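## Task

Remove the cardboard box from the closet and set it down on the desk. The robot must not topple or be left leaning, or the task fails. If the box stays in place only because the robot is holding it at the end, it does not count.

## Robot and tools

ROBOT. TidyBot++ is a mobile base (0.54 m long, 0.50 m wide, 0.38 m high) on four powered casters. It carries one seven-joint arm with a two-finger gripper. The shoulder sits 0.12 m ahead of the base centre, 0.68 m above the floor. Cameras: base_camera and wrist_camera (the latter looks along the hand). The arm starts folded, hand down; folded, the hand reaches up to 0.08 m past the base front and the elbow up to 1.15 m high. A hand pointing down reaches at most about 0.94 m above the floor, and only near the base.

FRAMES. Base frame: origin on the floor below the base centre, x forward, y left, z up. hand_pose is in this frame and marks the point between the finger pads; its z axis runs out along the fingers, and the fingers close along its y axis. The odometry frame is the base frame as it was when the scene began. Heading is positive to the left, range -3.142 to 3.142. base_tilt is in degrees, positive when leaning forward or right.

execute_actions. Argument actions is a list holding one action or none (empty list: just report state and images). An action may contain base, joints, or both, plus optional speeds; its motions begin together. base takes exactly one key, as a relative offset from where the base last measured itself: translate_m (metres, forward positive, -2 to 2), strafe_m (metres, left positive, -2 to 2) or rotate_rad (radians, counter-clockwise from above positive, -6.3 to 6.3). joints holds absolute targets by name, in radians: joint_1_rad (any angle; turns the arm about vertical, positive is clockwise from above, opposite to rotate_rad), joint_2_rad shoulder -2.249 to 2.249, joint_3_rad any angle, joint_4_rad elbow -2.579 to 2.579, joint_5_rad any angle, joint_6_rad wrist -2.099 to 2.099, joint_7_rad any angle (hand down: positive is counter-clockwise from above; at 1.57 the fingers open toward robot left and right). gripper_pos is 0 (open) to 1 (closed); finger gap is roughly 85 x (1 - gripper_pos) mm. Done tolerances: ±0.039 for joints 1-4, ±0.056 for joints 5-7, ±0.03 for the gripper. Any-angle joints go the short way; for larger turns send steps below half a turn. speeds caps top speed for that action only: translate_m and strafe_m 0.05 to 0.5 m/s, rotate_rad 0.1 to 1.57 rad/s (the top value is the default). A base move needing over 8.667 s at its top speed is refused. Unknown keys or out-of-range numbers make the whole call refused with no motion. Omitted joints or base may keep pushing toward earlier targets. cameras: list of base_camera, wrist_camera or all; omitted, null or ["all"] gives all, [] gives none.

ARM GEOMETRY. Upper arm 0.42 m, forearm 0.31 m, hand 0.31 m. With joint_1_rad 0, joint_3_rad 3.14, joint_5_rad 0 the arm stays in the base's x-z plane; tilt from vertical (forward positive) is joint_2_rad for the upper arm, joint_2_rad - joint_4_rad for the forearm, and that minus joint_6_rad for the hand. Forward reach = sum of length x sin(tilt); height above shoulder = sum of length x cos(tilt).

wait: seconds from 0 to 10; commands nothing and returns state and images. zoom_image: camera (base_camera or wrist_camera) and region [x0, y0, x1, y1] in pixels of that camera's latest full image, top-left origin, at most 504 by 504. finished_scene: scene is the current scene's number; it ends the scene permanently and reports success, so the goal must already hold stably.

RESULTS. base_status and joint_status tell how each motion ended: done, off_target (resting short, maybe still pushing), contact_stop or time_out (old target dropped, holding). A base that is blocked can still say done while far short, since done only means the wheels turned. joint command not followed with a cause line means the self-collision check held back arm targets (gripper still obeyed); they may be retried later. on_its_own lists uncommanded changes. motor_effort gives percent of max per motor, peak in brackets, with fixed offsets and noise. ARM HIT means the arm struck the base or itself hard. A torque fault freezes arm and gripper for 10 s and skips the rest of the call; limits are 104.5 N m for joints 1-4 and 51.3 N m for 5-7, with warnings at 56.7 and 29.4. MOTOR HOT appears from 60 °C; an OVER-TEMPERATURE FAULT at 75 °C makes the arm sink and marks unreached keys limit_stop_at_motor_heat, so resend them. After a stop is reported, later calls in the same reply are skipped.

ACCURACY. Friction leaves joints slightly off; correct by sending last command + (wanted - read). Under load the arm sags; never command a held joint to its reading. hand_pose may be 1-2 cm off; trust images. Gripper at 1 reading done means nothing was grasped; off_target means an object stopped the fingers. Closed fingertips reach 20 mm past the hand point. Odometry drifts with slip.

AVOID. Driving while the arm is caught above about 0.8 m (tipping), pushing sideways on a raised hand, driving the arm into things, dropping or slamming objects, and hard pushes. Leave each object resting on the desk, released. A loose object may occasionally get nudged by something.

Each tool is called after "Call:" by a JSON object that holds its "fn" and its "kwargs".

## Session

Call:
{"fn": "execute_actions", "kwargs": {"actions": []}}

Scene clock: 0.00 s.
base_odometry: x=+0.000 y=+0.000 heading=+0.000 (m, m, rad; odometry frame)
base_tilt: forward=-0.6 right=+0.1 (deg)
base_status: not commanded
joint_positions: joint_1_rad=-0.046 joint_2_rad=-0.368 joint_3_rad=+3.164 joint_4_rad=-2.536 joint_5_rad=-0.024 joint_6_rad=-0.835 joint_7_rad=+1.569 gripper_pos=+0.000
joint_status: not commanded
motor_effort: joint_1_rad=+0 joint_2_rad=-3 joint_3_rad=+0 joint_4_rad=+18 joint_5_rad=+0 joint_6_rad=+3 joint_7_rad=+1 (%)
hand_pose: x=+0.2707 y=+0.0114 z=+0.5895 quat_wxyz=(-0.014, +0.998, +0.004, +0.069) (m; base frame)
pictures: base_camera, wrist_camera
Images, in order (width x height): base_camera 644x364, wrist_camera 644x476.

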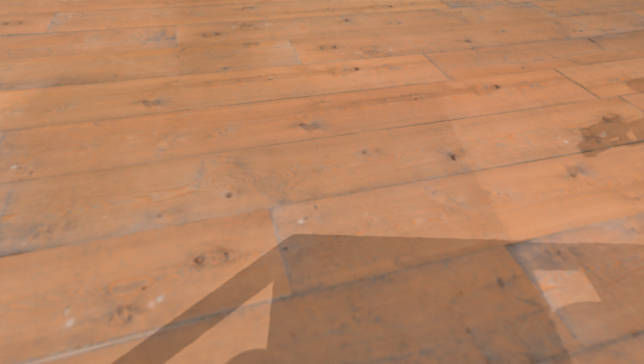

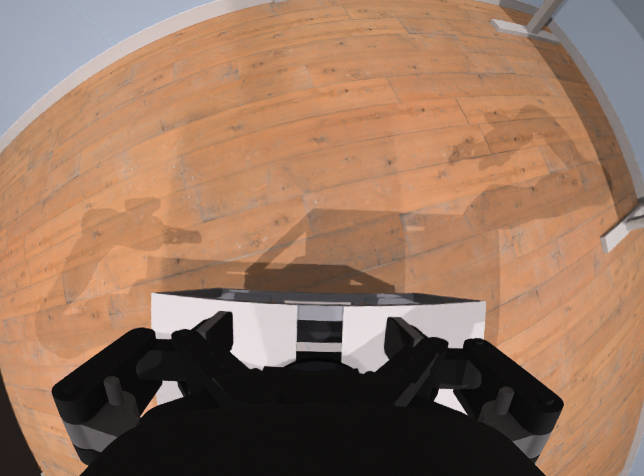

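Call:
{"fn": "execute_actions", "kwargs": {"actions": [{"joints":{"joint_6_rad":0.5}}], "cameras": ["wrist_camera"]}}

Call:
{"fn": "execute_actions", "kwargs": {"actions": [{"base":{"rotate_rad":3.14}}]}}

Scene clock: 1.83 s.
base_odometry: x=+0.000 y=+0.000 heading=+0.000 (m, m, rad; odometry frame)
base_tilt: forward=-0.6 right=+0.1 (deg)
base_status: not commanded
joint_positions: joint_1_rad=-0.046 joint_2_rad=-0.368 joint_3_rad=+3.164 joint_4_rad=-2.536 joint_5_rad=-0.024 joint_6_rad=+0.475 joint_7_rad=+1.569 gripper_pos=+0.000
joint_status: all done
motor_effort: joint_1_rad=-1(1) joint_2_rad=-5(6) joint_3_rad=+0(0) joint_4_rad=+19(19) joint_5_rad=+0(0) joint_6_rad=+8(8) joint_7_rad=+0(1) (%)
hand_pose: x=+0.5369 y=+0.0069 z=+0.8596 quat_wxyz=(-0.015, +0.749, -0.006, +0.662) (m; base frame)
pictures: wrist_camera
Images, in order (width x height): wrist_camera 644x476.

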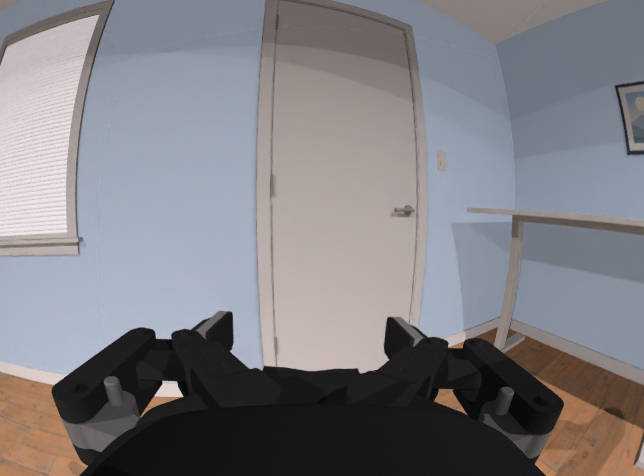

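Scene clock: 5.17 s.
base_odometry: x=+0.000 y=+0.000 heading=+3.139 (m, m, rad; odometry frame)
base_tilt: forward=-0.6 right=+0.0 (deg)
base_status: done
joint_positions: joint_1_rad=-0.046 joint_2_rad=-0.368 joint_3_rad=+3.165 joint_4_rad=-2.536 joint_5_rad=-0.024 joint_6_rad=+0.475 joint_7_rad=+1.569 gripper_pos=+0.000
joint_status: not commanded
motor_effort: joint_1_rad=-1(0) joint_2_rad=-6(7) joint_3_rad=+0(1) joint_4_rad=+19(19) joint_5_rad=+0(0) joint_6_rad=+9(8) joint_7_rad=+1(1) (%)
hand_pose: x=+0.5369 y=+0.0069 z=+0.8596 quat_wxyz=(-0.015, +0.749, -0.006, +0.662) (m; base frame)
pictures: base_camera, wrist_camera
Images, in order (width x height): base_camera 644x364, wrist_camera 644x476.

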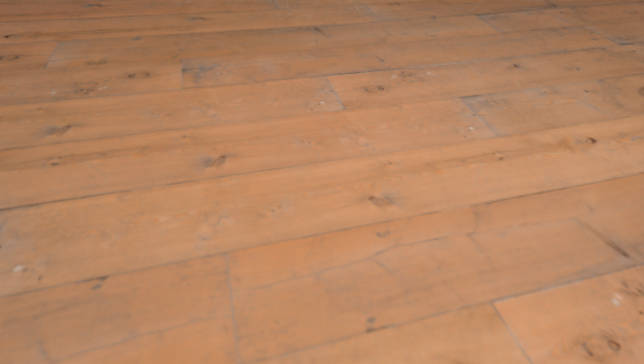

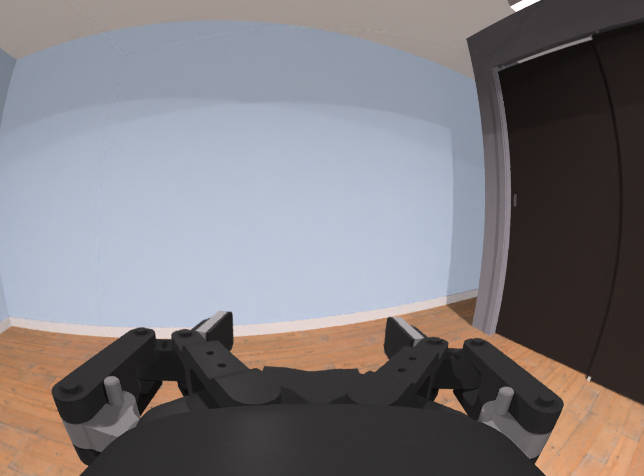

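Call:
{"fn": "execute_actions", "kwargs": {"actions": [{"base":{"rotate_rad":-1.3}}]}}

Scene clock: 7.70 s.
base_odometry: x=+0.000 y=+0.000 heading=+1.840 (m, m, rad; odometry frame)
base_tilt: forward=-0.6 right=+0.0 (deg)
base_status: done
joint_positions: joint_1_rad=-0.046 joint_2_rad=-0.368 joint_3_rad=+3.165 joint_4_rad=-2.536 joint_5_rad=-0.024 joint_6_rad=+0.475 joint_7_rad=+1.569 gripper_pos=+0.000
joint_status: not commanded
motor_effort: joint_1_rad=-1(2) joint_2_rad=-6(6) joint_3_rad=+0(2) joint_4_rad=+19(19) joint_5_rad=+0(1) joint_6_rad=+8(8) joint_7_rad=+1(0) (%)
hand_pose: x=+0.5369 y=+0.0066 z=+0.8596 quat_wxyz=(-0.015, +0.749, -0.006, +0.662) (m; base frame)
pictures: base_camera, wrist_camera
Images, in order (width x height): base_camera 644x364, wrist_camera 644x476.

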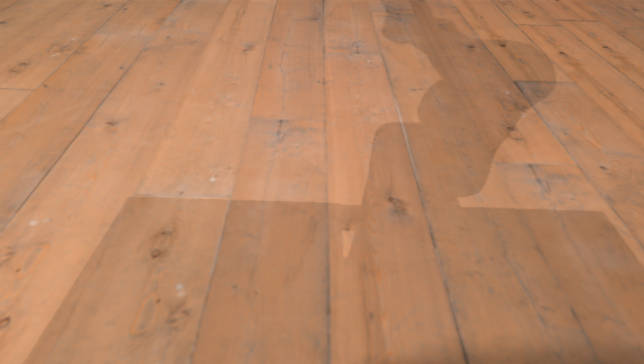

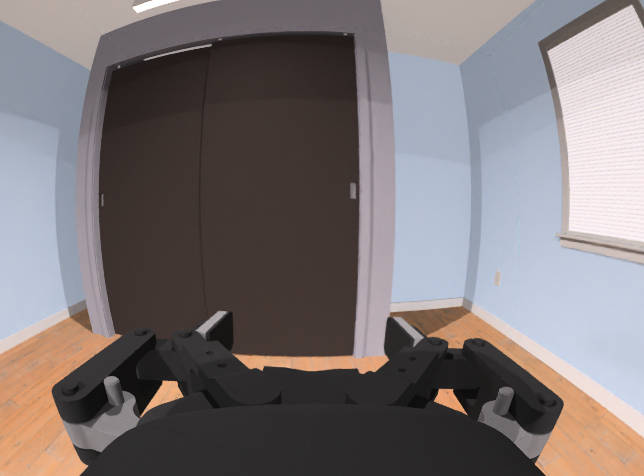

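Nicely aligned. Approach.

Call:
{"fn": "execute_actions", "kwargs": {"actions": [{"base":{"translate_m":0.7}}]}}

Call:
{"fn": "zoom_image", "kwargs": {"camera": "wrist_camera", "region": [280, 100, 480, 260]}}

Scene clock: 10.63 s.
base_odometry: x=-0.185 y=+0.675 heading=+1.839 (m, m, rad; odometry frame)
base_tilt: forward=-0.6 right=+0.1 (deg)
base_status: done
joint_positions: joint_1_rad=-0.046 joint_2_rad=-0.367 joint_3_rad=+3.165 joint_4_rad=-2.536 joint_5_rad=-0.024 joint_6_rad=+0.475 joint_7_rad=+1.569 gripper_pos=+0.000
joint_status: not commanded
motor_effort: joint_1_rad=-1(1) joint_2_rad=-6(8) joint_3_rad=+0(1) joint_4_rad=+19(19) joint_5_rad=+0(0) joint_6_rad=+8(9) joint_7_rad=+1(1) (%)
hand_pose: x=+0.5369 y=+0.0066 z=+0.8596 quat_wxyz=(-0.015, +0.749, -0.006, +0.662) (m; base frame)
pictures: base_camera, wrist_camera
Images, in order (width x height): base_camera 644x364, wrist_camera 644x476.

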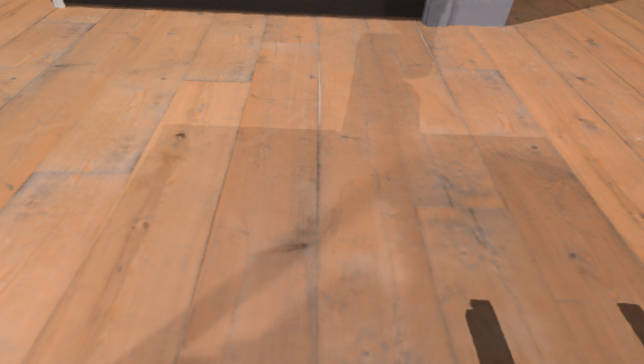

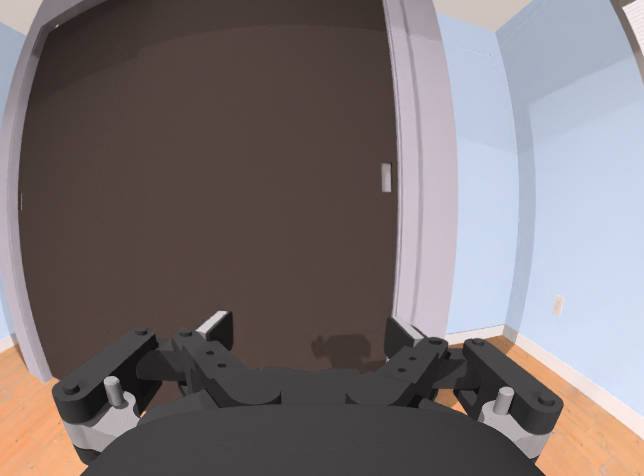

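Region (280, 100, 480, 260) of wrist_camera's 644x476 image, scaled by 2.520; it fills the top 403 rows of this view, and the rest is white.

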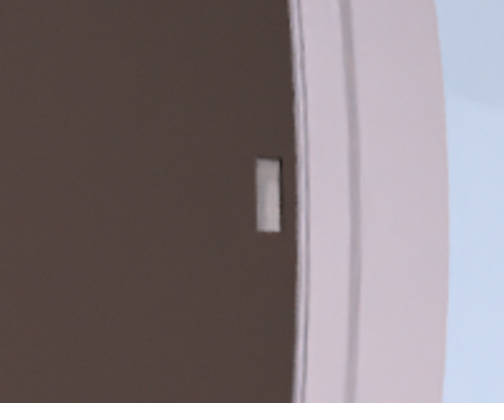

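Call:
{"fn": "execute_actions", "kwargs": {"actions": [{"base":{"strafe_m":-0.21},"joints":{"joint_1_rad":0,"joint_2_rad":-0.2,"joint_3_rad":3.14,"joint_4_rad":-2.07,"joint_5_rad":0,"joint_6_rad":0.30,"gripper_pos":1}}]}}

Call:
{"fn": "execute_actions", "kwargs": {"actions": [{"base":{"translate_m":0.25}}]}}

Scene clock: 12.93 s.
base_odometry: x=+0.017 y=+0.731 heading=+1.840 (m, m, rad; odometry frame)
base_tilt: forward=-0.6 right=+0.1 (deg)
base_status: done
joint_positions: joint_1_rad=-0.013 joint_2_rad=-0.214 joint_3_rad=+3.152 joint_4_rad=-2.086 joint_5_rad=-0.024 joint_6_rad=+0.348 joint_7_rad=+1.569 gripper_pos=+0.999
joint_status: all done
motor_effort: joint_1_rad=-1(2) joint_2_rad=-13(12) joint_3_rad=+0(1) joint_4_rad=+21(21) joint_5_rad=+0(0) joint_6_rad=+9(9) joint_7_rad=+1(1) (%)
hand_pose: x=+0.6409 y=-0.0002 z=+1.0140 quat_wxyz=(-0.008, +0.691, -0.011, +0.723) (m; base frame)
pictures: base_camera, wrist_camera
Images, in order (width x height): base_camera 644x364, wrist_camera 644x476.

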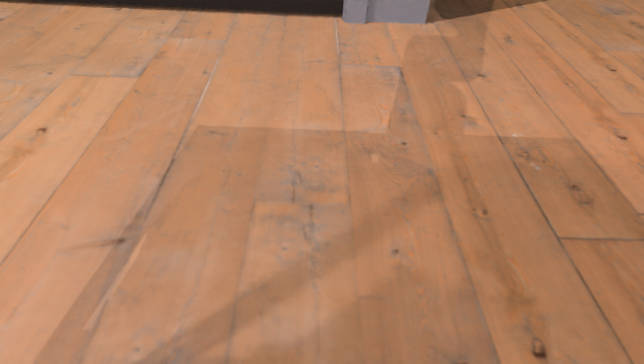

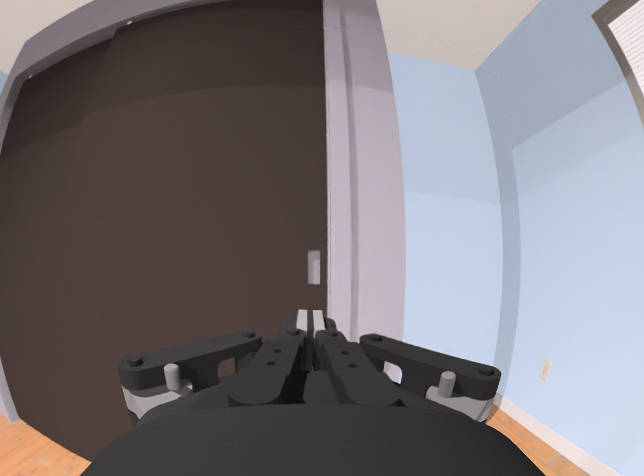

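Scene clock: 14.73 s.
base_odometry: x=-0.049 y=+0.972 heading=+1.839 (m, m, rad; odometry frame)
base_tilt: forward=-0.6 right=+0.0 (deg)
base_status: done
joint_positions: joint_1_rad=-0.013 joint_2_rad=-0.199 joint_3_rad=+3.152 joint_4_rad=-2.084 joint_5_rad=-0.024 joint_6_rad=+0.345 joint_7_rad=+1.569 gripper_pos=+0.999
joint_status: not commanded
motor_effort: joint_1_rad=+0(0) joint_2_rad=-14(17) joint_3_rad=+0(1) joint_4_rad=+20(22) joint_5_rad=+0(0) joint_6_rad=+9(9) joint_7_rad=+0(1) (%)
hand_pose: x=+0.6459 y=+0.0001 z=+1.0065 quat_wxyz=(-0.008, +0.696, -0.011, +0.718) (m; base frame)
pictures: base_camera, wrist_camera
Images, in order (width x height): base_camera 644x364, wrist_camera 644x476.

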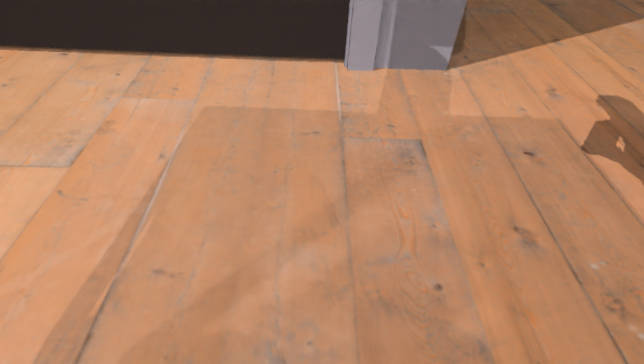

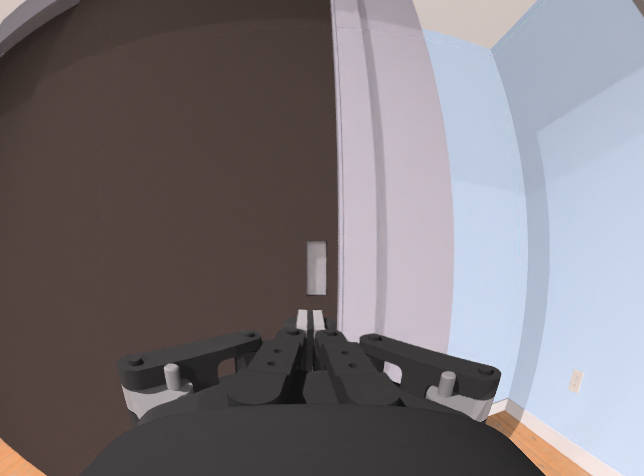

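Call:
{"fn": "execute_actions", "kwargs": {"actions": [{"base":{"translate_m":0.18}}]}}

Scene clock: 16.67 s.
base_odometry: x=-0.097 y=+1.146 heading=+1.839 (m, m, rad; odometry frame)
base_tilt: forward=-0.6 right=+0.1 (deg)
base_status: done
joint_positions: joint_1_rad=-0.013 joint_2_rad=-0.194 joint_3_rad=+3.151 joint_4_rad=-2.084 joint_5_rad=-0.024 joint_6_rad=+0.344 joint_7_rad=+1.569 gripper_pos=+0.999
joint_status: not commanded
motor_effort: joint_1_rad=-1(1) joint_2_rad=-14(17) joint_3_rad=+0(1) joint_4_rad=+21(22) joint_5_rad=+0(0) joint_6_rad=+9(9) joint_7_rad=+1(1) (%)
hand_pose: x=+0.6476 y=+0.0003 z=+1.0041 quat_wxyz=(-0.008, +0.698, -0.011, +0.716) (m; base frame)
pictures: base_camera, wrist_camera
Images, in order (width x height): base_camera 644x364, wrist_camera 644x476.

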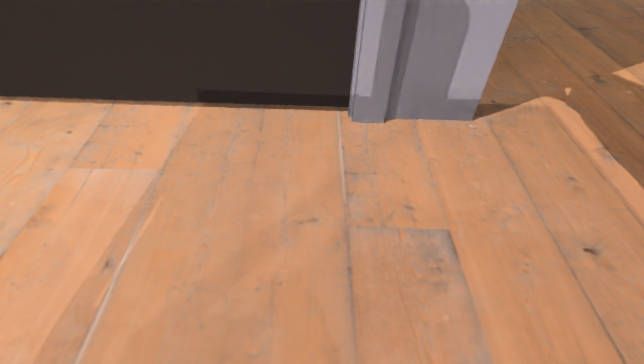

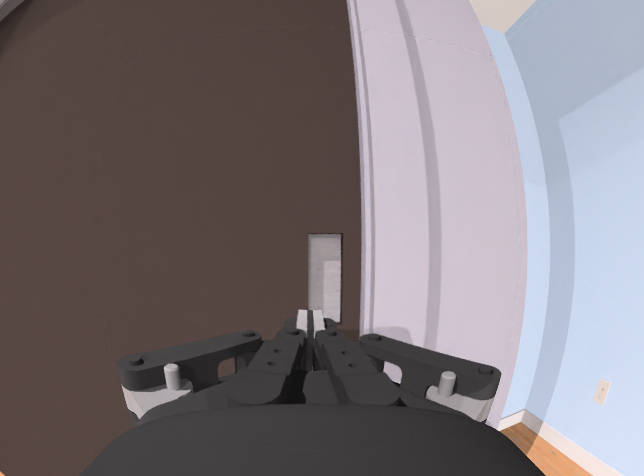

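Call:
{"fn": "execute_actions", "kwargs": {"actions": [{"base":{"strafe_m":-0.018},"joints":{"joint_4_rad":-2.04}}], "cameras": []}}

Call:
{"fn": "execute_actions", "kwargs": {"actions": [{"base":{"translate_m":0.06}}], "cameras": ["wrist_camera"]}}

Scene clock: 17.83 s.
base_odometry: x=-0.079 y=+1.151 heading=+1.839 (m, m, rad; odometry frame)
base_tilt: forward=-0.6 right=+0.1 (deg)
base_status: done
joint_positions: joint_1_rad=-0.010 joint_2_rad=-0.195 joint_3_rad=+3.147 joint_4_rad=-2.054 joint_5_rad=-0.024 joint_6_rad=+0.344 joint_7_rad=+1.569 gripper_pos=+0.999
joint_status: all done
motor_effort: joint_1_rad=+0(1) joint_2_rad=-15(15) joint_3_rad=+0(3) joint_4_rad=+21(23) joint_5_rad=+0(0) joint_6_rad=+9(9) joint_7_rad=+0(1) (%)
hand_pose: x=+0.6499 y=+0.0012 z=+1.0223 quat_wxyz=(-0.008, +0.687, -0.010, +0.726) (m; base frame)
pictures: none
No camera images: the call's "cameras" was empty. Leave "cameras" out to get every camera's image.

Scene clock: 18.90 s.
base_odometry: x=-0.095 y=+1.209 heading=+1.839 (m, m, rad; odometry frame)
base_tilt: forward=-0.6 right=+0.1 (deg)
base_status: done
joint_positions: joint_1_rad=-0.010 joint_2_rad=-0.193 joint_3_rad=+3.147 joint_4_rad=-2.054 joint_5_rad=-0.024 joint_6_rad=+0.343 joint_7_rad=+1.569 gripper_pos=+0.999
joint_status: not commanded
motor_effort: joint_1_rad=-1(1) joint_2_rad=-14(17) joint_3_rad=+0(2) joint_4_rad=+22(22) joint_5_rad=+0(0) joint_6_rad=+9(9) joint_7_rad=+1(1) (%)
hand_pose: x=+0.6503 y=+0.0012 z=+1.0217 quat_wxyz=(-0.008, +0.688, -0.010, +0.726) (m; base frame)
pictures: wrist_camera
Images, in order (width x height): wrist_camera 644x476.

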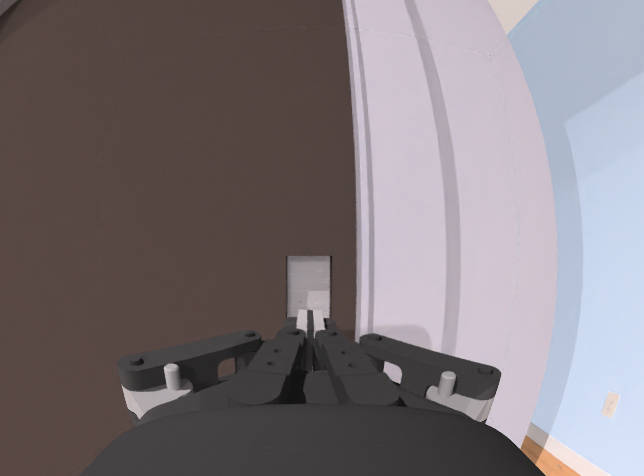

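Centered. Advance slowly.

Call:
{"fn": "execute_actions", "kwargs": {"actions": [{"base":{"translate_m":0.04},"speeds":{"translate_m":0.05}}], "cameras": ["wrist_camera"]}}

Scene clock: 20.37 s.
base_odometry: x=-0.105 y=+1.248 heading=+1.839 (m, m, rad; odometry frame)
base_tilt: forward=-0.6 right=+0.1 (deg)
base_status: done
joint_positions: joint_1_rad=-0.010 joint_2_rad=-0.195 joint_3_rad=+3.147 joint_4_rad=-2.054 joint_5_rad=-0.024 joint_6_rad=+0.343 joint_7_rad=+1.569 gripper_pos=+0.999
joint_status: not commanded
motor_effort: joint_1_rad=-1(2) joint_2_rad=-14(17) joint_3_rad=+0(1) joint_4_rad=+21(22) joint_5_rad=+0(0) joint_6_rad=+9(9) joint_7_rad=+1(1) (%)
hand_pose: x=+0.6496 y=+0.0012 z=+1.0228 quat_wxyz=(-0.008, +0.687, -0.010, +0.726) (m; base frame)
pictures: wrist_camera
Images, in order (width x height): wrist_camera 644x476.

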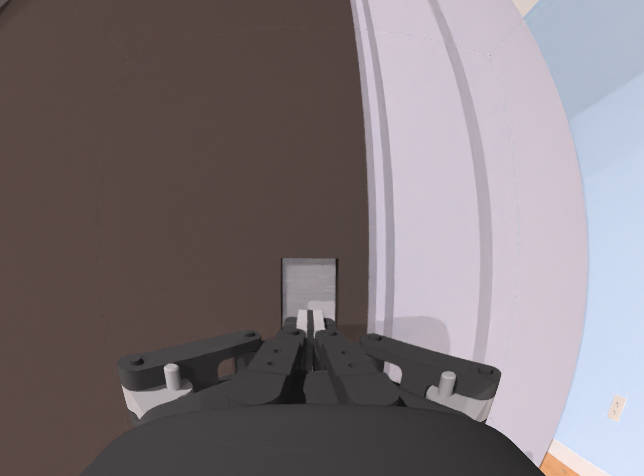

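Call:
{"fn": "execute_actions", "kwargs": {"actions": [{"base":{"translate_m":0.025},"speeds":{"translate_m":0.05}}], "cameras": ["wrist_camera"]}}

Scene clock: 21.63 s.
base_odometry: x=-0.112 y=+1.272 heading=+1.839 (m, m, rad; odometry frame)
base_tilt: forward=-0.6 right=+0.1 (deg)
base_status: done
joint_positions: joint_1_rad=-0.010 joint_2_rad=-0.233 joint_3_rad=+3.147 joint_4_rad=-2.071 joint_5_rad=-0.024 joint_6_rad=+0.321 joint_7_rad=+1.569 gripper_pos=+0.999
joint_status: not commanded
motor_effort: joint_1_rad=-1(1) joint_2_rad=-7(15) joint_3_rad=+0(2) joint_4_rad=+28(31) joint_5_rad=+0(0) joint_6_rad=+12(12) joint_7_rad=+0(1) (%)
hand_pose: x=+0.6361 y=+0.0012 z=+1.0248 quat_wxyz=(-0.008, +0.688, -0.010, +0.726) (m; base frame)
pictures: wrist_camera
Images, in order (width x height): wrist_camera 644x476.

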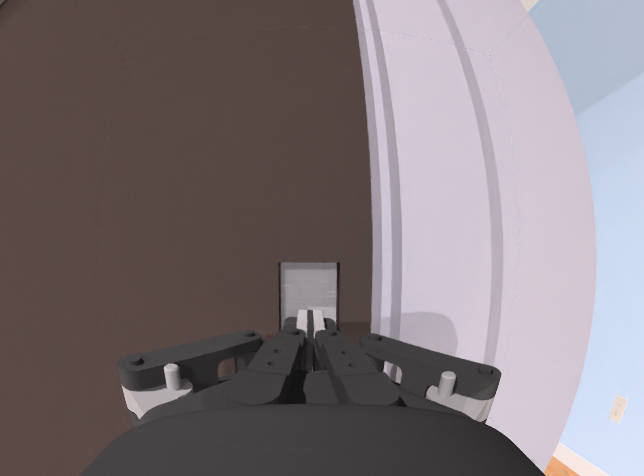

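Contact. Slide left.

Call:
{"fn": "execute_actions", "kwargs": {"actions": [{"base":{"strafe_m":0.25},"speeds":{"strafe_m":0.1}}]}}

Scene clock: 24.87 s.
base_odometry: x=-0.353 y=+1.206 heading=+1.838 (m, m, rad; odometry frame)
base_tilt: forward=-0.6 right=+0.1 (deg)
base_status: done
joint_positions: joint_1_rad=+0.041 joint_2_rad=-0.238 joint_3_rad=+3.178 joint_4_rad=-2.072 joint_5_rad=-0.024 joint_6_rad=+0.316 joint_7_rad=+1.569 gripper_pos=+0.999
joint_status: not commanded
motor_effort: joint_1_rad=-7(13) joint_2_rad=-2(12) joint_3_rad=-6(13) joint_4_rad=+32(31) joint_5_rad=+2(3) joint_6_rad=+13(13) joint_7_rad=+0(0) (%)
hand_pose: x=+0.6329 y=-0.0435 z=+1.0253 quat_wxyz=(+0.019, +0.687, -0.041, +0.725) (m; base frame)
pictures: base_camera, wrist_camera
Images, in order (width x height): base_camera 644x364, wrist_camera 644x476.

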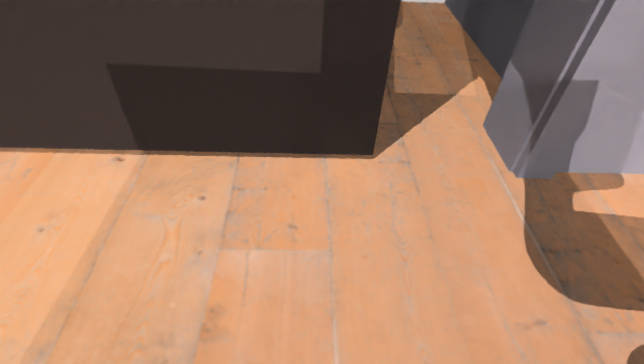

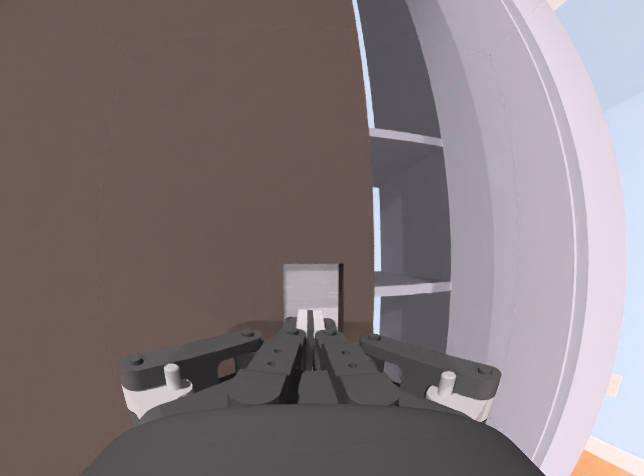

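Call:
{"fn": "execute_actions", "kwargs": {"actions": [{"base":{"strafe_m":0.55},"speeds":{"strafe_m":0.2}}]}}

Scene clock: 28.57 s.
base_odometry: x=-0.884 y=+1.060 heading=+1.838 (m, m, rad; odometry frame)
base_tilt: forward=-0.7 right=+0.1 (deg)
base_status: done
joint_positions: joint_1_rad=+0.053 joint_2_rad=-0.269 joint_3_rad=+3.188 joint_4_rad=-2.092 joint_5_rad=-0.024 joint_6_rad=+0.305 joint_7_rad=+1.569 gripper_pos=+0.999
joint_status: not commanded
motor_effort: joint_1_rad=-8(18) joint_2_rad=+5(11) joint_3_rad=-8(20) joint_4_rad=+35(35) joint_5_rad=+2(5) joint_6_rad=+15(15) joint_7_rad=+0(0) (%)
hand_pose: x=+0.6203 y=-0.0543 z=+1.0254 quat_wxyz=(+0.025, +0.687, -0.049, +0.725) (m; base frame)
pictures: base_camera, wrist_camera
Images, in order (width x height): base_camera 644x364, wrist_camera 644x476.

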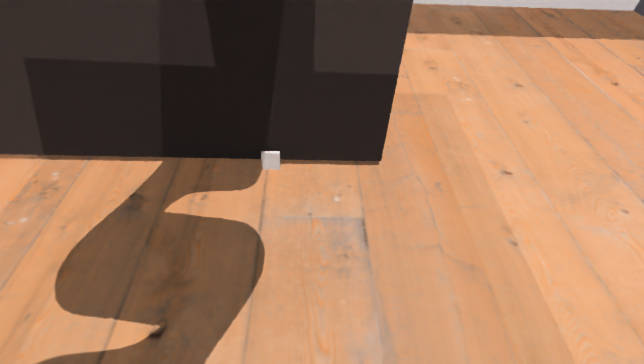

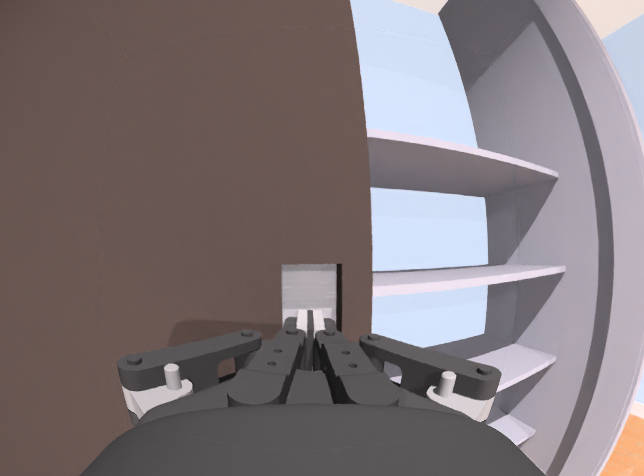

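Call:
{"fn": "execute_actions", "kwargs": {"actions": [{"base":{"strafe_m":0.13},"speeds":{"strafe_m":0.15}}], "cameras": []}}

Call:
{"fn": "execute_actions", "kwargs": {"actions": [{"base":{"translate_m":-0.1}}], "cameras": []}}

Call:
{"fn": "execute_actions", "kwargs": {"actions": [{"base":{"strafe_m":-0.5},"joints":{"joint_6_rad":-0.2}}]}}

Scene clock: 31.07 s.
base_odometry: x=-1.009 y=+1.026 heading=+1.838 (m, m, rad; odometry frame)
base_tilt: forward=-0.6 right=+0.1 (deg)
base_status: done
joint_positions: joint_1_rad=+0.096 joint_2_rad=-0.255 joint_3_rad=+3.243 joint_4_rad=-2.079 joint_5_rad=-0.024 joint_6_rad=+0.305 joint_7_rad=+1.569 gripper_pos=+0.999
joint_status: not commanded
motor_effort: joint_1_rad=-19(24) joint_2_rad=-2(7) joint_3_rad=-21(25) joint_4_rad=+27(36) joint_5_rad=+5(7) joint_6_rad=+10(15) joint_7_rad=+0(0) (%)
hand_pose: x=+0.6183 y=-0.1082 z=+1.0257 quat_wxyz=(+0.055, +0.684, -0.087, +0.722) (m; base frame)
pictures: none
No camera images: the call's "cameras" was empty. Leave "cameras" out to get every camera's image.

Scene clock: 32.33 s.
base_odometry: x=-0.983 y=+0.929 heading=+1.838 (m, m, rad; odometry frame)
base_tilt: forward=-0.6 right=+0.1 (deg)
base_status: done
joint_positions: joint_1_rad=-0.005 joint_2_rad=-0.203 joint_3_rad=+3.134 joint_4_rad=-2.040 joint_5_rad=-0.024 joint_6_rad=+0.305 joint_7_rad=+1.569 gripper_pos=+0.999
joint_status: not commanded
motor_effort: joint_1_rad=-1(19) joint_2_rad=-14(17) joint_3_rad=+0(21) joint_4_rad=+21(27) joint_5_rad=+0(5) joint_6_rad=+8(10) joint_7_rad=+1(0) (%)
hand_pose: x=+0.6484 y=+0.0063 z=+1.0233 quat_wxyz=(-0.011, +0.693, -0.006, +0.721) (m; base frame)
pictures: none
No camera images: the call's "cameras" was empty. Leave "cameras" out to get every camera's image.

Scene clock: 34.73 s.
base_odometry: x=-0.500 y=+1.061 heading=+1.838 (m, m, rad; odometry frame)
base_tilt: forward=-0.6 right=+0.1 (deg)
base_status: done
joint_positions: joint_1_rad=-0.004 joint_2_rad=-0.203 joint_3_rad=+3.140 joint_4_rad=-2.039 joint_5_rad=-0.024 joint_6_rad=-0.175 joint_7_rad=+1.569 gripper_pos=+0.999
joint_status: all done
motor_effort: joint_1_rad=-1(1) joint_2_rad=-13(15) joint_3_rad=+0(3) joint_4_rad=+21(24) joint_5_rad=+0(0) joint_6_rad=+8(11) joint_7_rad=+1(1) (%)
hand_pose: x=+0.6191 y=+0.0057 z=+0.8785 quat_wxyz=(-0.010, +0.845, -0.007, +0.535) (m; base frame)
pictures: base_camera, wrist_camera
Images, in order (width x height): base_camera 644x364, wrist_camera 644x476.

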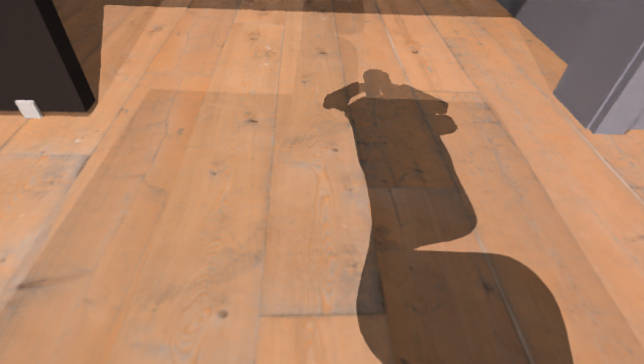

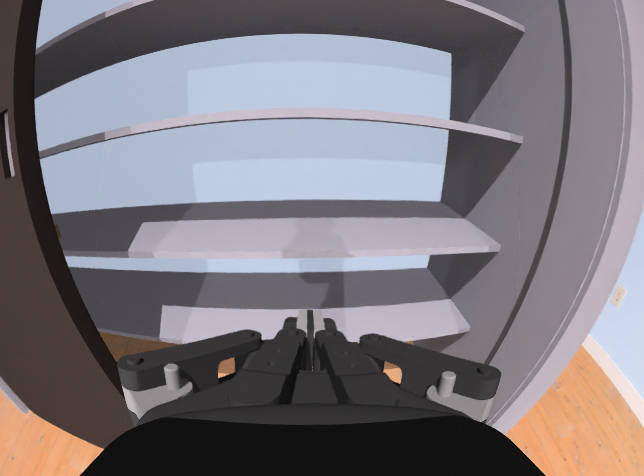

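Call:
{"fn": "execute_actions", "kwargs": {"actions": [{"base":{"translate_m":0.25},"joints":{"joint_1_rad":-0.4}}], "cameras": ["wrist_camera"]}}

Scene clock: 36.77 s.
base_odometry: x=-0.566 y=+1.303 heading=+1.837 (m, m, rad; odometry frame)
base_tilt: forward=-0.6 right=+0.1 (deg)
base_status: done
joint_positions: joint_1_rad=-0.386 joint_2_rad=-0.196 joint_3_rad=+3.140 joint_4_rad=-2.039 joint_5_rad=-0.024 joint_6_rad=-0.175 joint_7_rad=+1.569 gripper_pos=+0.999
joint_status: all done
motor_effort: joint_1_rad=-1(1) joint_2_rad=-14(16) joint_3_rad=+0(1) joint_4_rad=+21(22) joint_5_rad=+0(0) joint_6_rad=+8(8) joint_7_rad=+0(1) (%)
hand_pose: x=+0.5820 y=+0.1922 z=+0.8753 quat_wxyz=(-0.111, +0.832, +0.154, +0.521) (m; base frame)
pictures: wrist_camera
Images, in order (width x height): wrist_camera 644x476.

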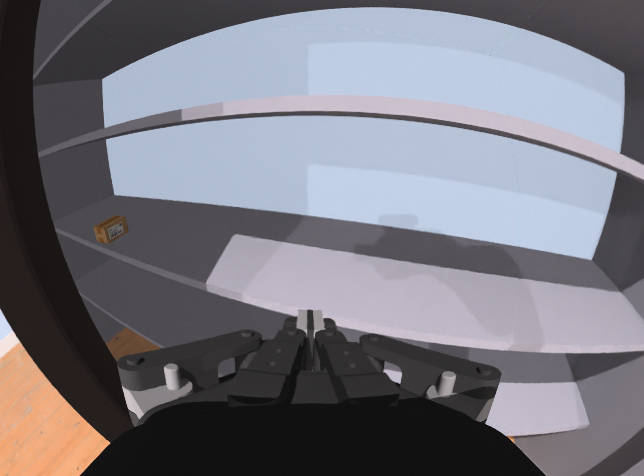

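Call:
{"fn": "execute_actions", "kwargs": {"actions": [{"base":{"translate_m":-0.23},"joints":{"joint_1_rad":0.0}}], "cameras": []}}

Call:
{"fn": "execute_actions", "kwargs": {"actions": [{"base":{"strafe_m":0.38},"joints":{"joint_6_rad":0.33}}], "cameras": ["wrist_camera"]}}

Scene clock: 39.30 s.
base_odometry: x=-0.505 y=+1.081 heading=+1.837 (m, m, rad; odometry frame)
base_tilt: forward=-0.6 right=+0.1 (deg)
base_status: done
joint_positions: joint_1_rad=-0.012 joint_2_rad=-0.203 joint_3_rad=+3.141 joint_4_rad=-2.039 joint_5_rad=-0.024 joint_6_rad=-0.175 joint_7_rad=+1.569 gripper_pos=+0.999
joint_status: all done
motor_effort: joint_1_rad=-1(2) joint_2_rad=-13(16) joint_3_rad=+0(4) joint_4_rad=+21(22) joint_5_rad=+0(0) joint_6_rad=+8(8) joint_7_rad=+1(1) (%)
hand_pose: x=+0.6189 y=+0.0093 z=+0.8787 quat_wxyz=(-0.012, +0.845, -0.004, +0.535) (m; base frame)
pictures: none
No camera images: the call's "cameras" was empty. Leave "cameras" out to get every camera's image.

Scene clock: 41.43 s.
base_odometry: x=-0.872 y=+0.980 heading=+1.838 (m, m, rad; odometry frame)
base_tilt: forward=-0.6 right=+0.1 (deg)
base_status: done
joint_positions: joint_1_rad=-0.010 joint_2_rad=-0.203 joint_3_rad=+3.137 joint_4_rad=-2.040 joint_5_rad=-0.024 joint_6_rad=+0.305 joint_7_rad=+1.569 gripper_pos=+0.999
joint_status: all done
motor_effort: joint_1_rad=-1(1) joint_2_rad=-14(15) joint_3_rad=+0(2) joint_4_rad=+21(24) joint_5_rad=+0(0) joint_6_rad=+8(9) joint_7_rad=+1(1) (%)
hand_pose: x=+0.6486 y=+0.0073 z=+1.0232 quat_wxyz=(-0.012, +0.693, -0.006, +0.721) (m; base frame)
pictures: wrist_camera
Images, in order (width x height): wrist_camera 644x476.

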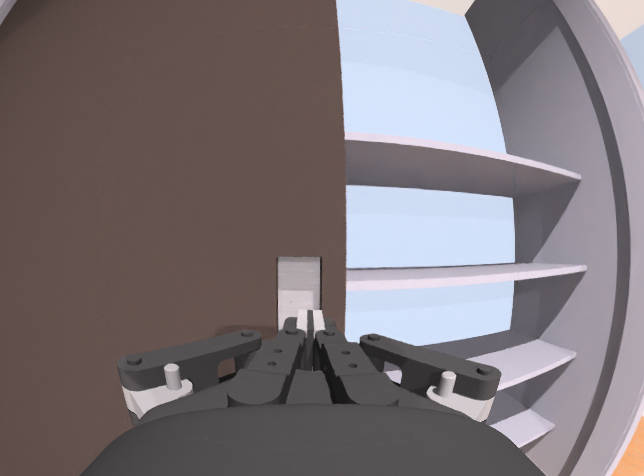

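Call:
{"fn": "execute_actions", "kwargs": {"actions": [{"base":{"strafe_m":0.009}}], "cameras": []}}

Call:
{"fn": "execute_actions", "kwargs": {"actions": [{"base":{"translate_m":0.068},"speeds":{"translate_m":0.06}}], "cameras": ["wrist_camera"]}}

Scene clock: 42.43 s.
base_odometry: x=-0.880 y=+0.978 heading=+1.838 (m, m, rad; odometry frame)
base_tilt: forward=-0.6 right=+0.0 (deg)
base_status: done
joint_positions: joint_1_rad=-0.010 joint_2_rad=-0.203 joint_3_rad=+3.137 joint_4_rad=-2.040 joint_5_rad=-0.024 joint_6_rad=+0.305 joint_7_rad=+1.569 gripper_pos=+0.999
joint_status: not commanded
motor_effort: joint_1_rad=-1(1) joint_2_rad=-14(15) joint_3_rad=+0(3) joint_4_rad=+21(22) joint_5_rad=+0(0) joint_6_rad=+9(9) joint_7_rad=+1(1) (%)
hand_pose: x=+0.6486 y=+0.0071 z=+1.0232 quat_wxyz=(-0.011, +0.693, -0.006, +0.721) (m; base frame)
pictures: none
No camera images: the call's "cameras" was empty. Leave "cameras" out to get every camera's image.

Scene clock: 44.13 s.
base_odometry: x=-0.899 y=+1.043 heading=+1.838 (m, m, rad; odometry frame)
base_tilt: forward=-0.6 right=+0.0 (deg)
base_status: done
joint_positions: joint_1_rad=-0.008 joint_2_rad=-0.237 joint_3_rad=+3.138 joint_4_rad=-2.067 joint_5_rad=-0.024 joint_6_rad=+0.305 joint_7_rad=+1.569 gripper_pos=+0.999
joint_status: not commanded
motor_effort: joint_1_rad=-1(4) joint_2_rad=-5(15) joint_3_rad=+0(3) joint_4_rad=+27(31) joint_5_rad=+0(1) joint_6_rad=+11(13) joint_7_rad=+1(1) (%)
hand_pose: x=+0.6350 y=+0.0050 z=+1.0245 quat_wxyz=(-0.010, +0.691, -0.007, +0.723) (m; base frame)
pictures: wrist_camera
Images, in order (width x height): wrist_camera 644x476.

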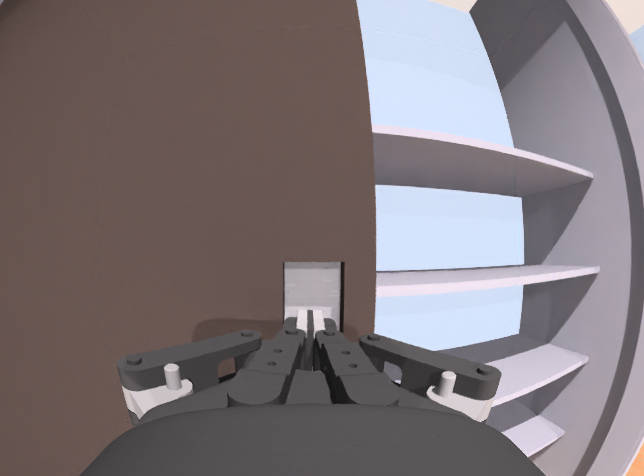

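Call:
{"fn": "execute_actions", "kwargs": {"actions": [{"base":{"strafe_m":-0.3},"speeds":{"strafe_m":0.2}}], "cameras": ["wrist_camera"]}}

Call:
{"fn": "execute_actions", "kwargs": {"actions": [{"base":{"translate_m":-0.15}}], "cameras": []}}

Call:
{"fn": "execute_actions", "kwargs": {"actions": [{"base":{"strafe_m":1.15}}]}}

Scene clock: 46.83 s.
base_odometry: x=-0.609 y=+1.123 heading=+1.838 (m, m, rad; odometry frame)
base_tilt: forward=-0.6 right=+0.1 (deg)
base_status: done
joint_positions: joint_1_rad=+0.001 joint_2_rad=-0.220 joint_3_rad=+3.146 joint_4_rad=-2.052 joint_5_rad=-0.004 joint_6_rad=+0.305 joint_7_rad=+1.569 gripper_pos=+0.999
joint_status: not commanded
motor_effort: joint_1_rad=-3(14) joint_2_rad=-12(13) joint_3_rad=-2(17) joint_4_rad=+21(27) joint_5_rad=+1(4) joint_6_rad=+8(11) joint_7_rad=+0(0) (%)
hand_pose: x=+0.6418 y=-0.0023 z=+1.0249 quat_wxyz=(+0.000, +0.691, -0.005, +0.723) (m; base frame)
pictures: wrist_camera
Images, in order (width x height): wrist_camera 644x476.

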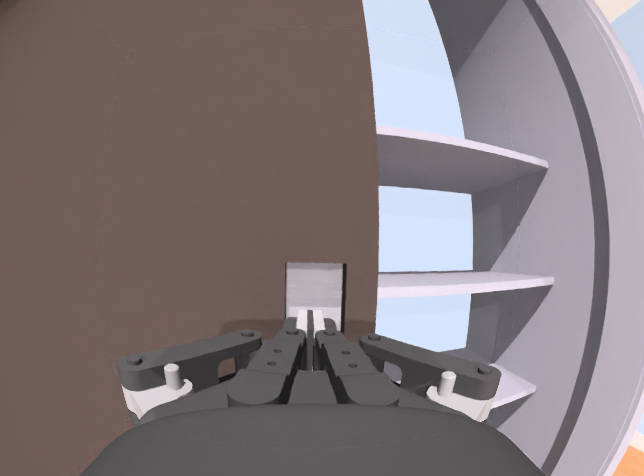

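Scene clock: 48.30 s.
base_odometry: x=-0.569 y=+0.978 heading=+1.838 (m, m, rad; odometry frame)
base_tilt: forward=-0.6 right=+0.1 (deg)
base_status: done
joint_positions: joint_1_rad=+0.001 joint_2_rad=-0.207 joint_3_rad=+3.142 joint_4_rad=-2.052 joint_5_rad=-0.004 joint_6_rad=+0.305 joint_7_rad=+1.569 gripper_pos=+0.999
joint_status: not commanded
motor_effort: joint_1_rad=-1(4) joint_2_rad=-13(16) joint_3_rad=+0(3) joint_4_rad=+21(22) joint_5_rad=+0(1) joint_6_rad=+9(9) joint_7_rad=+1(0) (%)
hand_pose: x=+0.6463 y=+0.0001 z=+1.0180 quat_wxyz=(-0.001, +0.696, -0.003, +0.718) (m; base frame)
pictures: none
No camera images: the call's "cameras" was empty. Leave "cameras" out to get every camera's image.

Scene clock: 52.00 s.
base_odometry: x=-1.678 y=+0.674 heading=+1.838 (m, m, rad; odometry frame)
base_tilt: forward=-0.6 right=+0.0 (deg)
base_status: done
joint_positions: joint_1_rad=+0.001 joint_2_rad=-0.207 joint_3_rad=+3.141 joint_4_rad=-2.052 joint_5_rad=-0.004 joint_6_rad=+0.305 joint_7_rad=+1.569 gripper_pos=+0.999
joint_status: not commanded
motor_effort: joint_1_rad=-1(3) joint_2_rad=-14(15) joint_3_rad=+0(2) joint_4_rad=+21(22) joint_5_rad=+0(0) joint_6_rad=+9(9) joint_7_rad=+1(1) (%)
hand_pose: x=+0.6463 y=+0.0006 z=+1.0180 quat_wxyz=(-0.001, +0.696, -0.003, +0.718) (m; base frame)
pictures: base_camera, wrist_camera
Images, in order (width x height): base_camera 644x364, wrist_camera 644x476.

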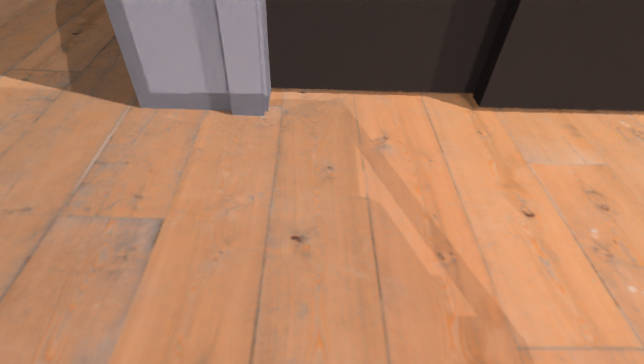

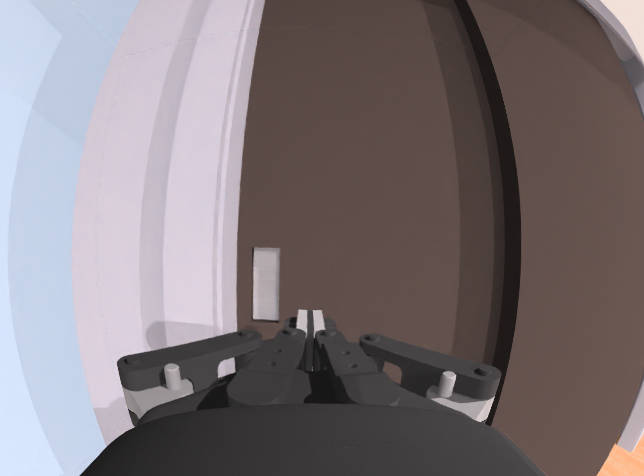

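Call:
{"fn": "execute_actions", "kwargs": {"actions": [{"base":{"translate_m":0.07},"joints":{"joint_1_rad":-0.13,"joint_7_rad":0.0}}], "cameras": ["wrist_camera"]}}

Scene clock: 54.23 s.
base_odometry: x=-1.697 y=+0.741 heading=+1.839 (m, m, rad; odometry frame)
base_tilt: forward=-0.6 right=+0.0 (deg)
base_status: done
joint_positions: joint_1_rad=-0.116 joint_2_rad=-0.197 joint_3_rad=+3.141 joint_4_rad=-2.052 joint_5_rad=-0.004 joint_6_rad=+0.305 joint_7_rad=+0.014 gripper_pos=+0.999
joint_status: all done
motor_effort: joint_1_rad=-1(1) joint_2_rad=-14(17) joint_3_rad=+0(1) joint_4_rad=+21(22) joint_5_rad=+0(0) joint_6_rad=+9(9) joint_7_rad=+1(1) (%)
hand_pose: x=+0.6460 y=+0.0624 z=+1.0129 quat_wxyz=(-0.531, +0.525, -0.463, +0.478) (m; base frame)
pictures: wrist_camera
Images, in order (width x height): wrist_camera 644x476.

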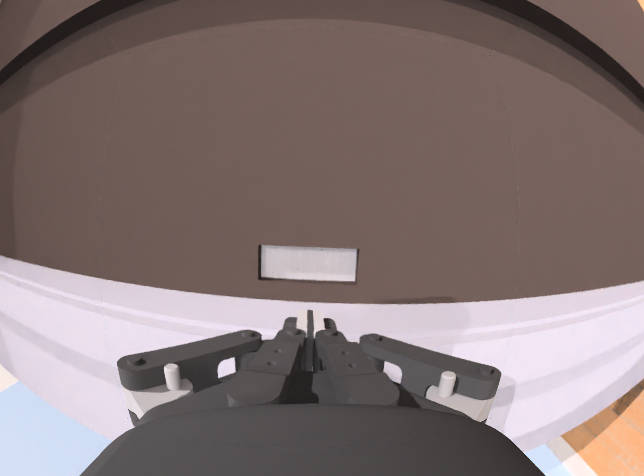

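Call:
{"fn": "execute_actions", "kwargs": {"actions": [{"base":{"strafe_m":-0.02}}], "cameras": []}}

Call:
{"fn": "execute_actions", "kwargs": {"actions": [{"base":{"translate_m":0.06}}], "cameras": ["wrist_camera"]}}

Scene clock: 55.33 s.
base_odometry: x=-1.678 y=+0.746 heading=+1.839 (m, m, rad; odometry frame)
base_tilt: forward=-0.6 right=+0.1 (deg)
base_status: done
joint_positions: joint_1_rad=-0.119 joint_2_rad=-0.197 joint_3_rad=+3.143 joint_4_rad=-2.052 joint_5_rad=-0.004 joint_6_rad=+0.305 joint_7_rad=+0.014 gripper_pos=+0.999
joint_status: not commanded
motor_effort: joint_1_rad=+0(1) joint_2_rad=-14(16) joint_3_rad=+0(2) joint_4_rad=+21(22) joint_5_rad=+0(0) joint_6_rad=+9(9) joint_7_rad=+1(1) (%)
hand_pose: x=+0.6459 y=+0.0630 z=+1.0130 quat_wxyz=(-0.531, +0.525, -0.463, +0.478) (m; base frame)
pictures: none
No camera images: the call's "cameras" was empty. Leave "cameras" out to get every camera's image.

Scene clock: 56.40 s.
base_odometry: x=-1.694 y=+0.804 heading=+1.839 (m, m, rad; odometry frame)
base_tilt: forward=-0.6 right=+0.1 (deg)
base_status: done
joint_positions: joint_1_rad=-0.119 joint_2_rad=-0.194 joint_3_rad=+3.143 joint_4_rad=-2.052 joint_5_rad=-0.004 joint_6_rad=+0.305 joint_7_rad=+0.014 gripper_pos=+0.999
joint_status: not commanded
motor_effort: joint_1_rad=-1(1) joint_2_rad=-14(17) joint_3_rad=+0(2) joint_4_rad=+22(22) joint_5_rad=+0(0) joint_6_rad=+9(9) joint_7_rad=+1(1) (%)
hand_pose: x=+0.6469 y=+0.0631 z=+1.0115 quat_wxyz=(-0.531, +0.526, -0.463, +0.477) (m; base frame)
pictures: wrist_camera
Images, in order (width x height): wrist_camera 644x476.

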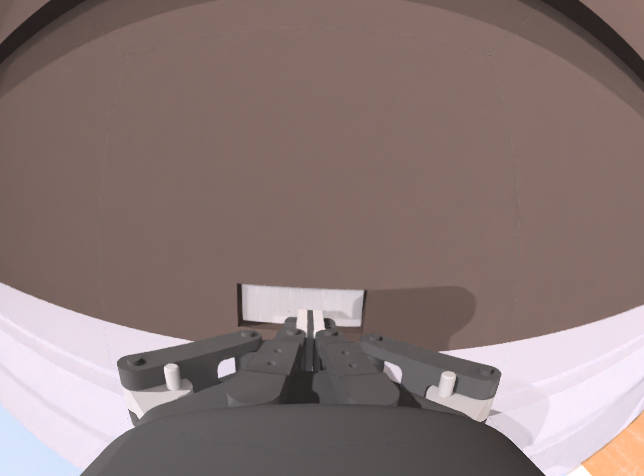

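Call:
{"fn": "execute_actions", "kwargs": {"actions": [{"base":{"translate_m":0.055},"speeds":{"translate_m":0.05}}], "cameras": ["wrist_camera"]}}

Scene clock: 58.20 s.
base_odometry: x=-1.708 y=+0.857 heading=+1.838 (m, m, rad; odometry frame)
base_tilt: forward=-0.6 right=+0.0 (deg)
base_status: done
joint_positions: joint_1_rad=-0.120 joint_2_rad=-0.231 joint_3_rad=+3.142 joint_4_rad=-2.079 joint_5_rad=-0.004 joint_6_rad=+0.305 joint_7_rad=+0.014 gripper_pos=+0.999
joint_status: not commanded
motor_effort: joint_1_rad=+0(0) joint_2_rad=-7(15) joint_3_rad=+1(2) joint_4_rad=+29(32) joint_5_rad=+0(0) joint_6_rad=+13(14) joint_7_rad=+1(1) (%)
hand_pose: x=+0.6323 y=+0.0627 z=+1.0143 quat_wxyz=(-0.534, +0.523, -0.460, +0.479) (m; base frame)
pictures: wrist_camera
Images, in order (width x height): wrist_camera 644x476.

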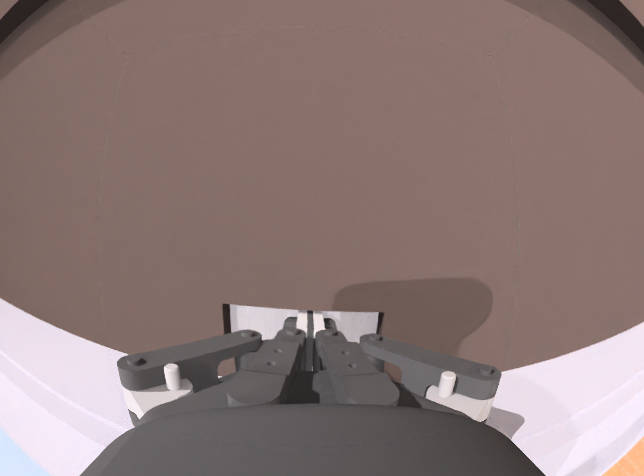

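Call:
{"fn": "execute_actions", "kwargs": {"actions": [{"base":{"strafe_m":-0.4},"speeds":{"strafe_m":0.12}}]}}

Scene clock: 62.40 s.
base_odometry: x=-1.322 y=+0.963 heading=+1.839 (m, m, rad; odometry frame)
base_tilt: forward=-0.6 right=+0.1 (deg)
base_status: done
joint_positions: joint_1_rad=-0.179 joint_2_rad=-0.205 joint_3_rad=+3.090 joint_4_rad=-2.053 joint_5_rad=-0.004 joint_6_rad=+0.305 joint_7_rad=+0.014 gripper_pos=+0.999
joint_status: not commanded
motor_effort: joint_1_rad=+6(12) joint_2_rad=-14(17) joint_3_rad=+8(15) joint_4_rad=+21(29) joint_5_rad=-2(4) joint_6_rad=+9(12) joint_7_rad=+1(2) (%)
hand_pose: x=+0.6315 y=+0.1243 z=+1.0162 quat_wxyz=(-0.557, +0.550, -0.428, +0.452) (m; base frame)
pictures: base_camera, wrist_camera
Images, in order (width x height): base_camera 644x364, wrist_camera 644x476.

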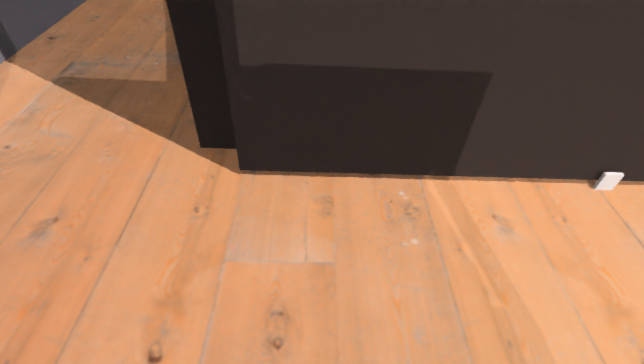

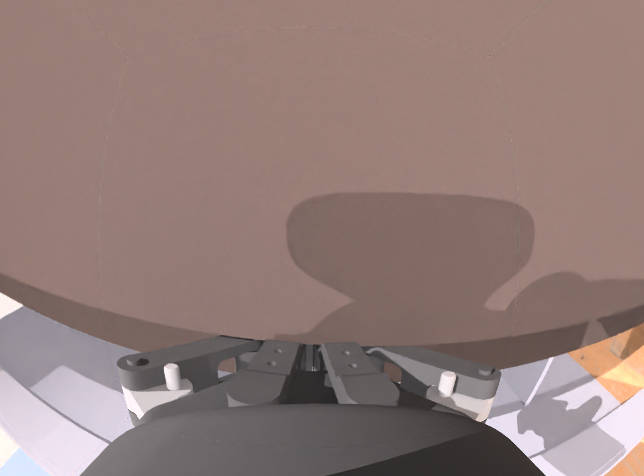

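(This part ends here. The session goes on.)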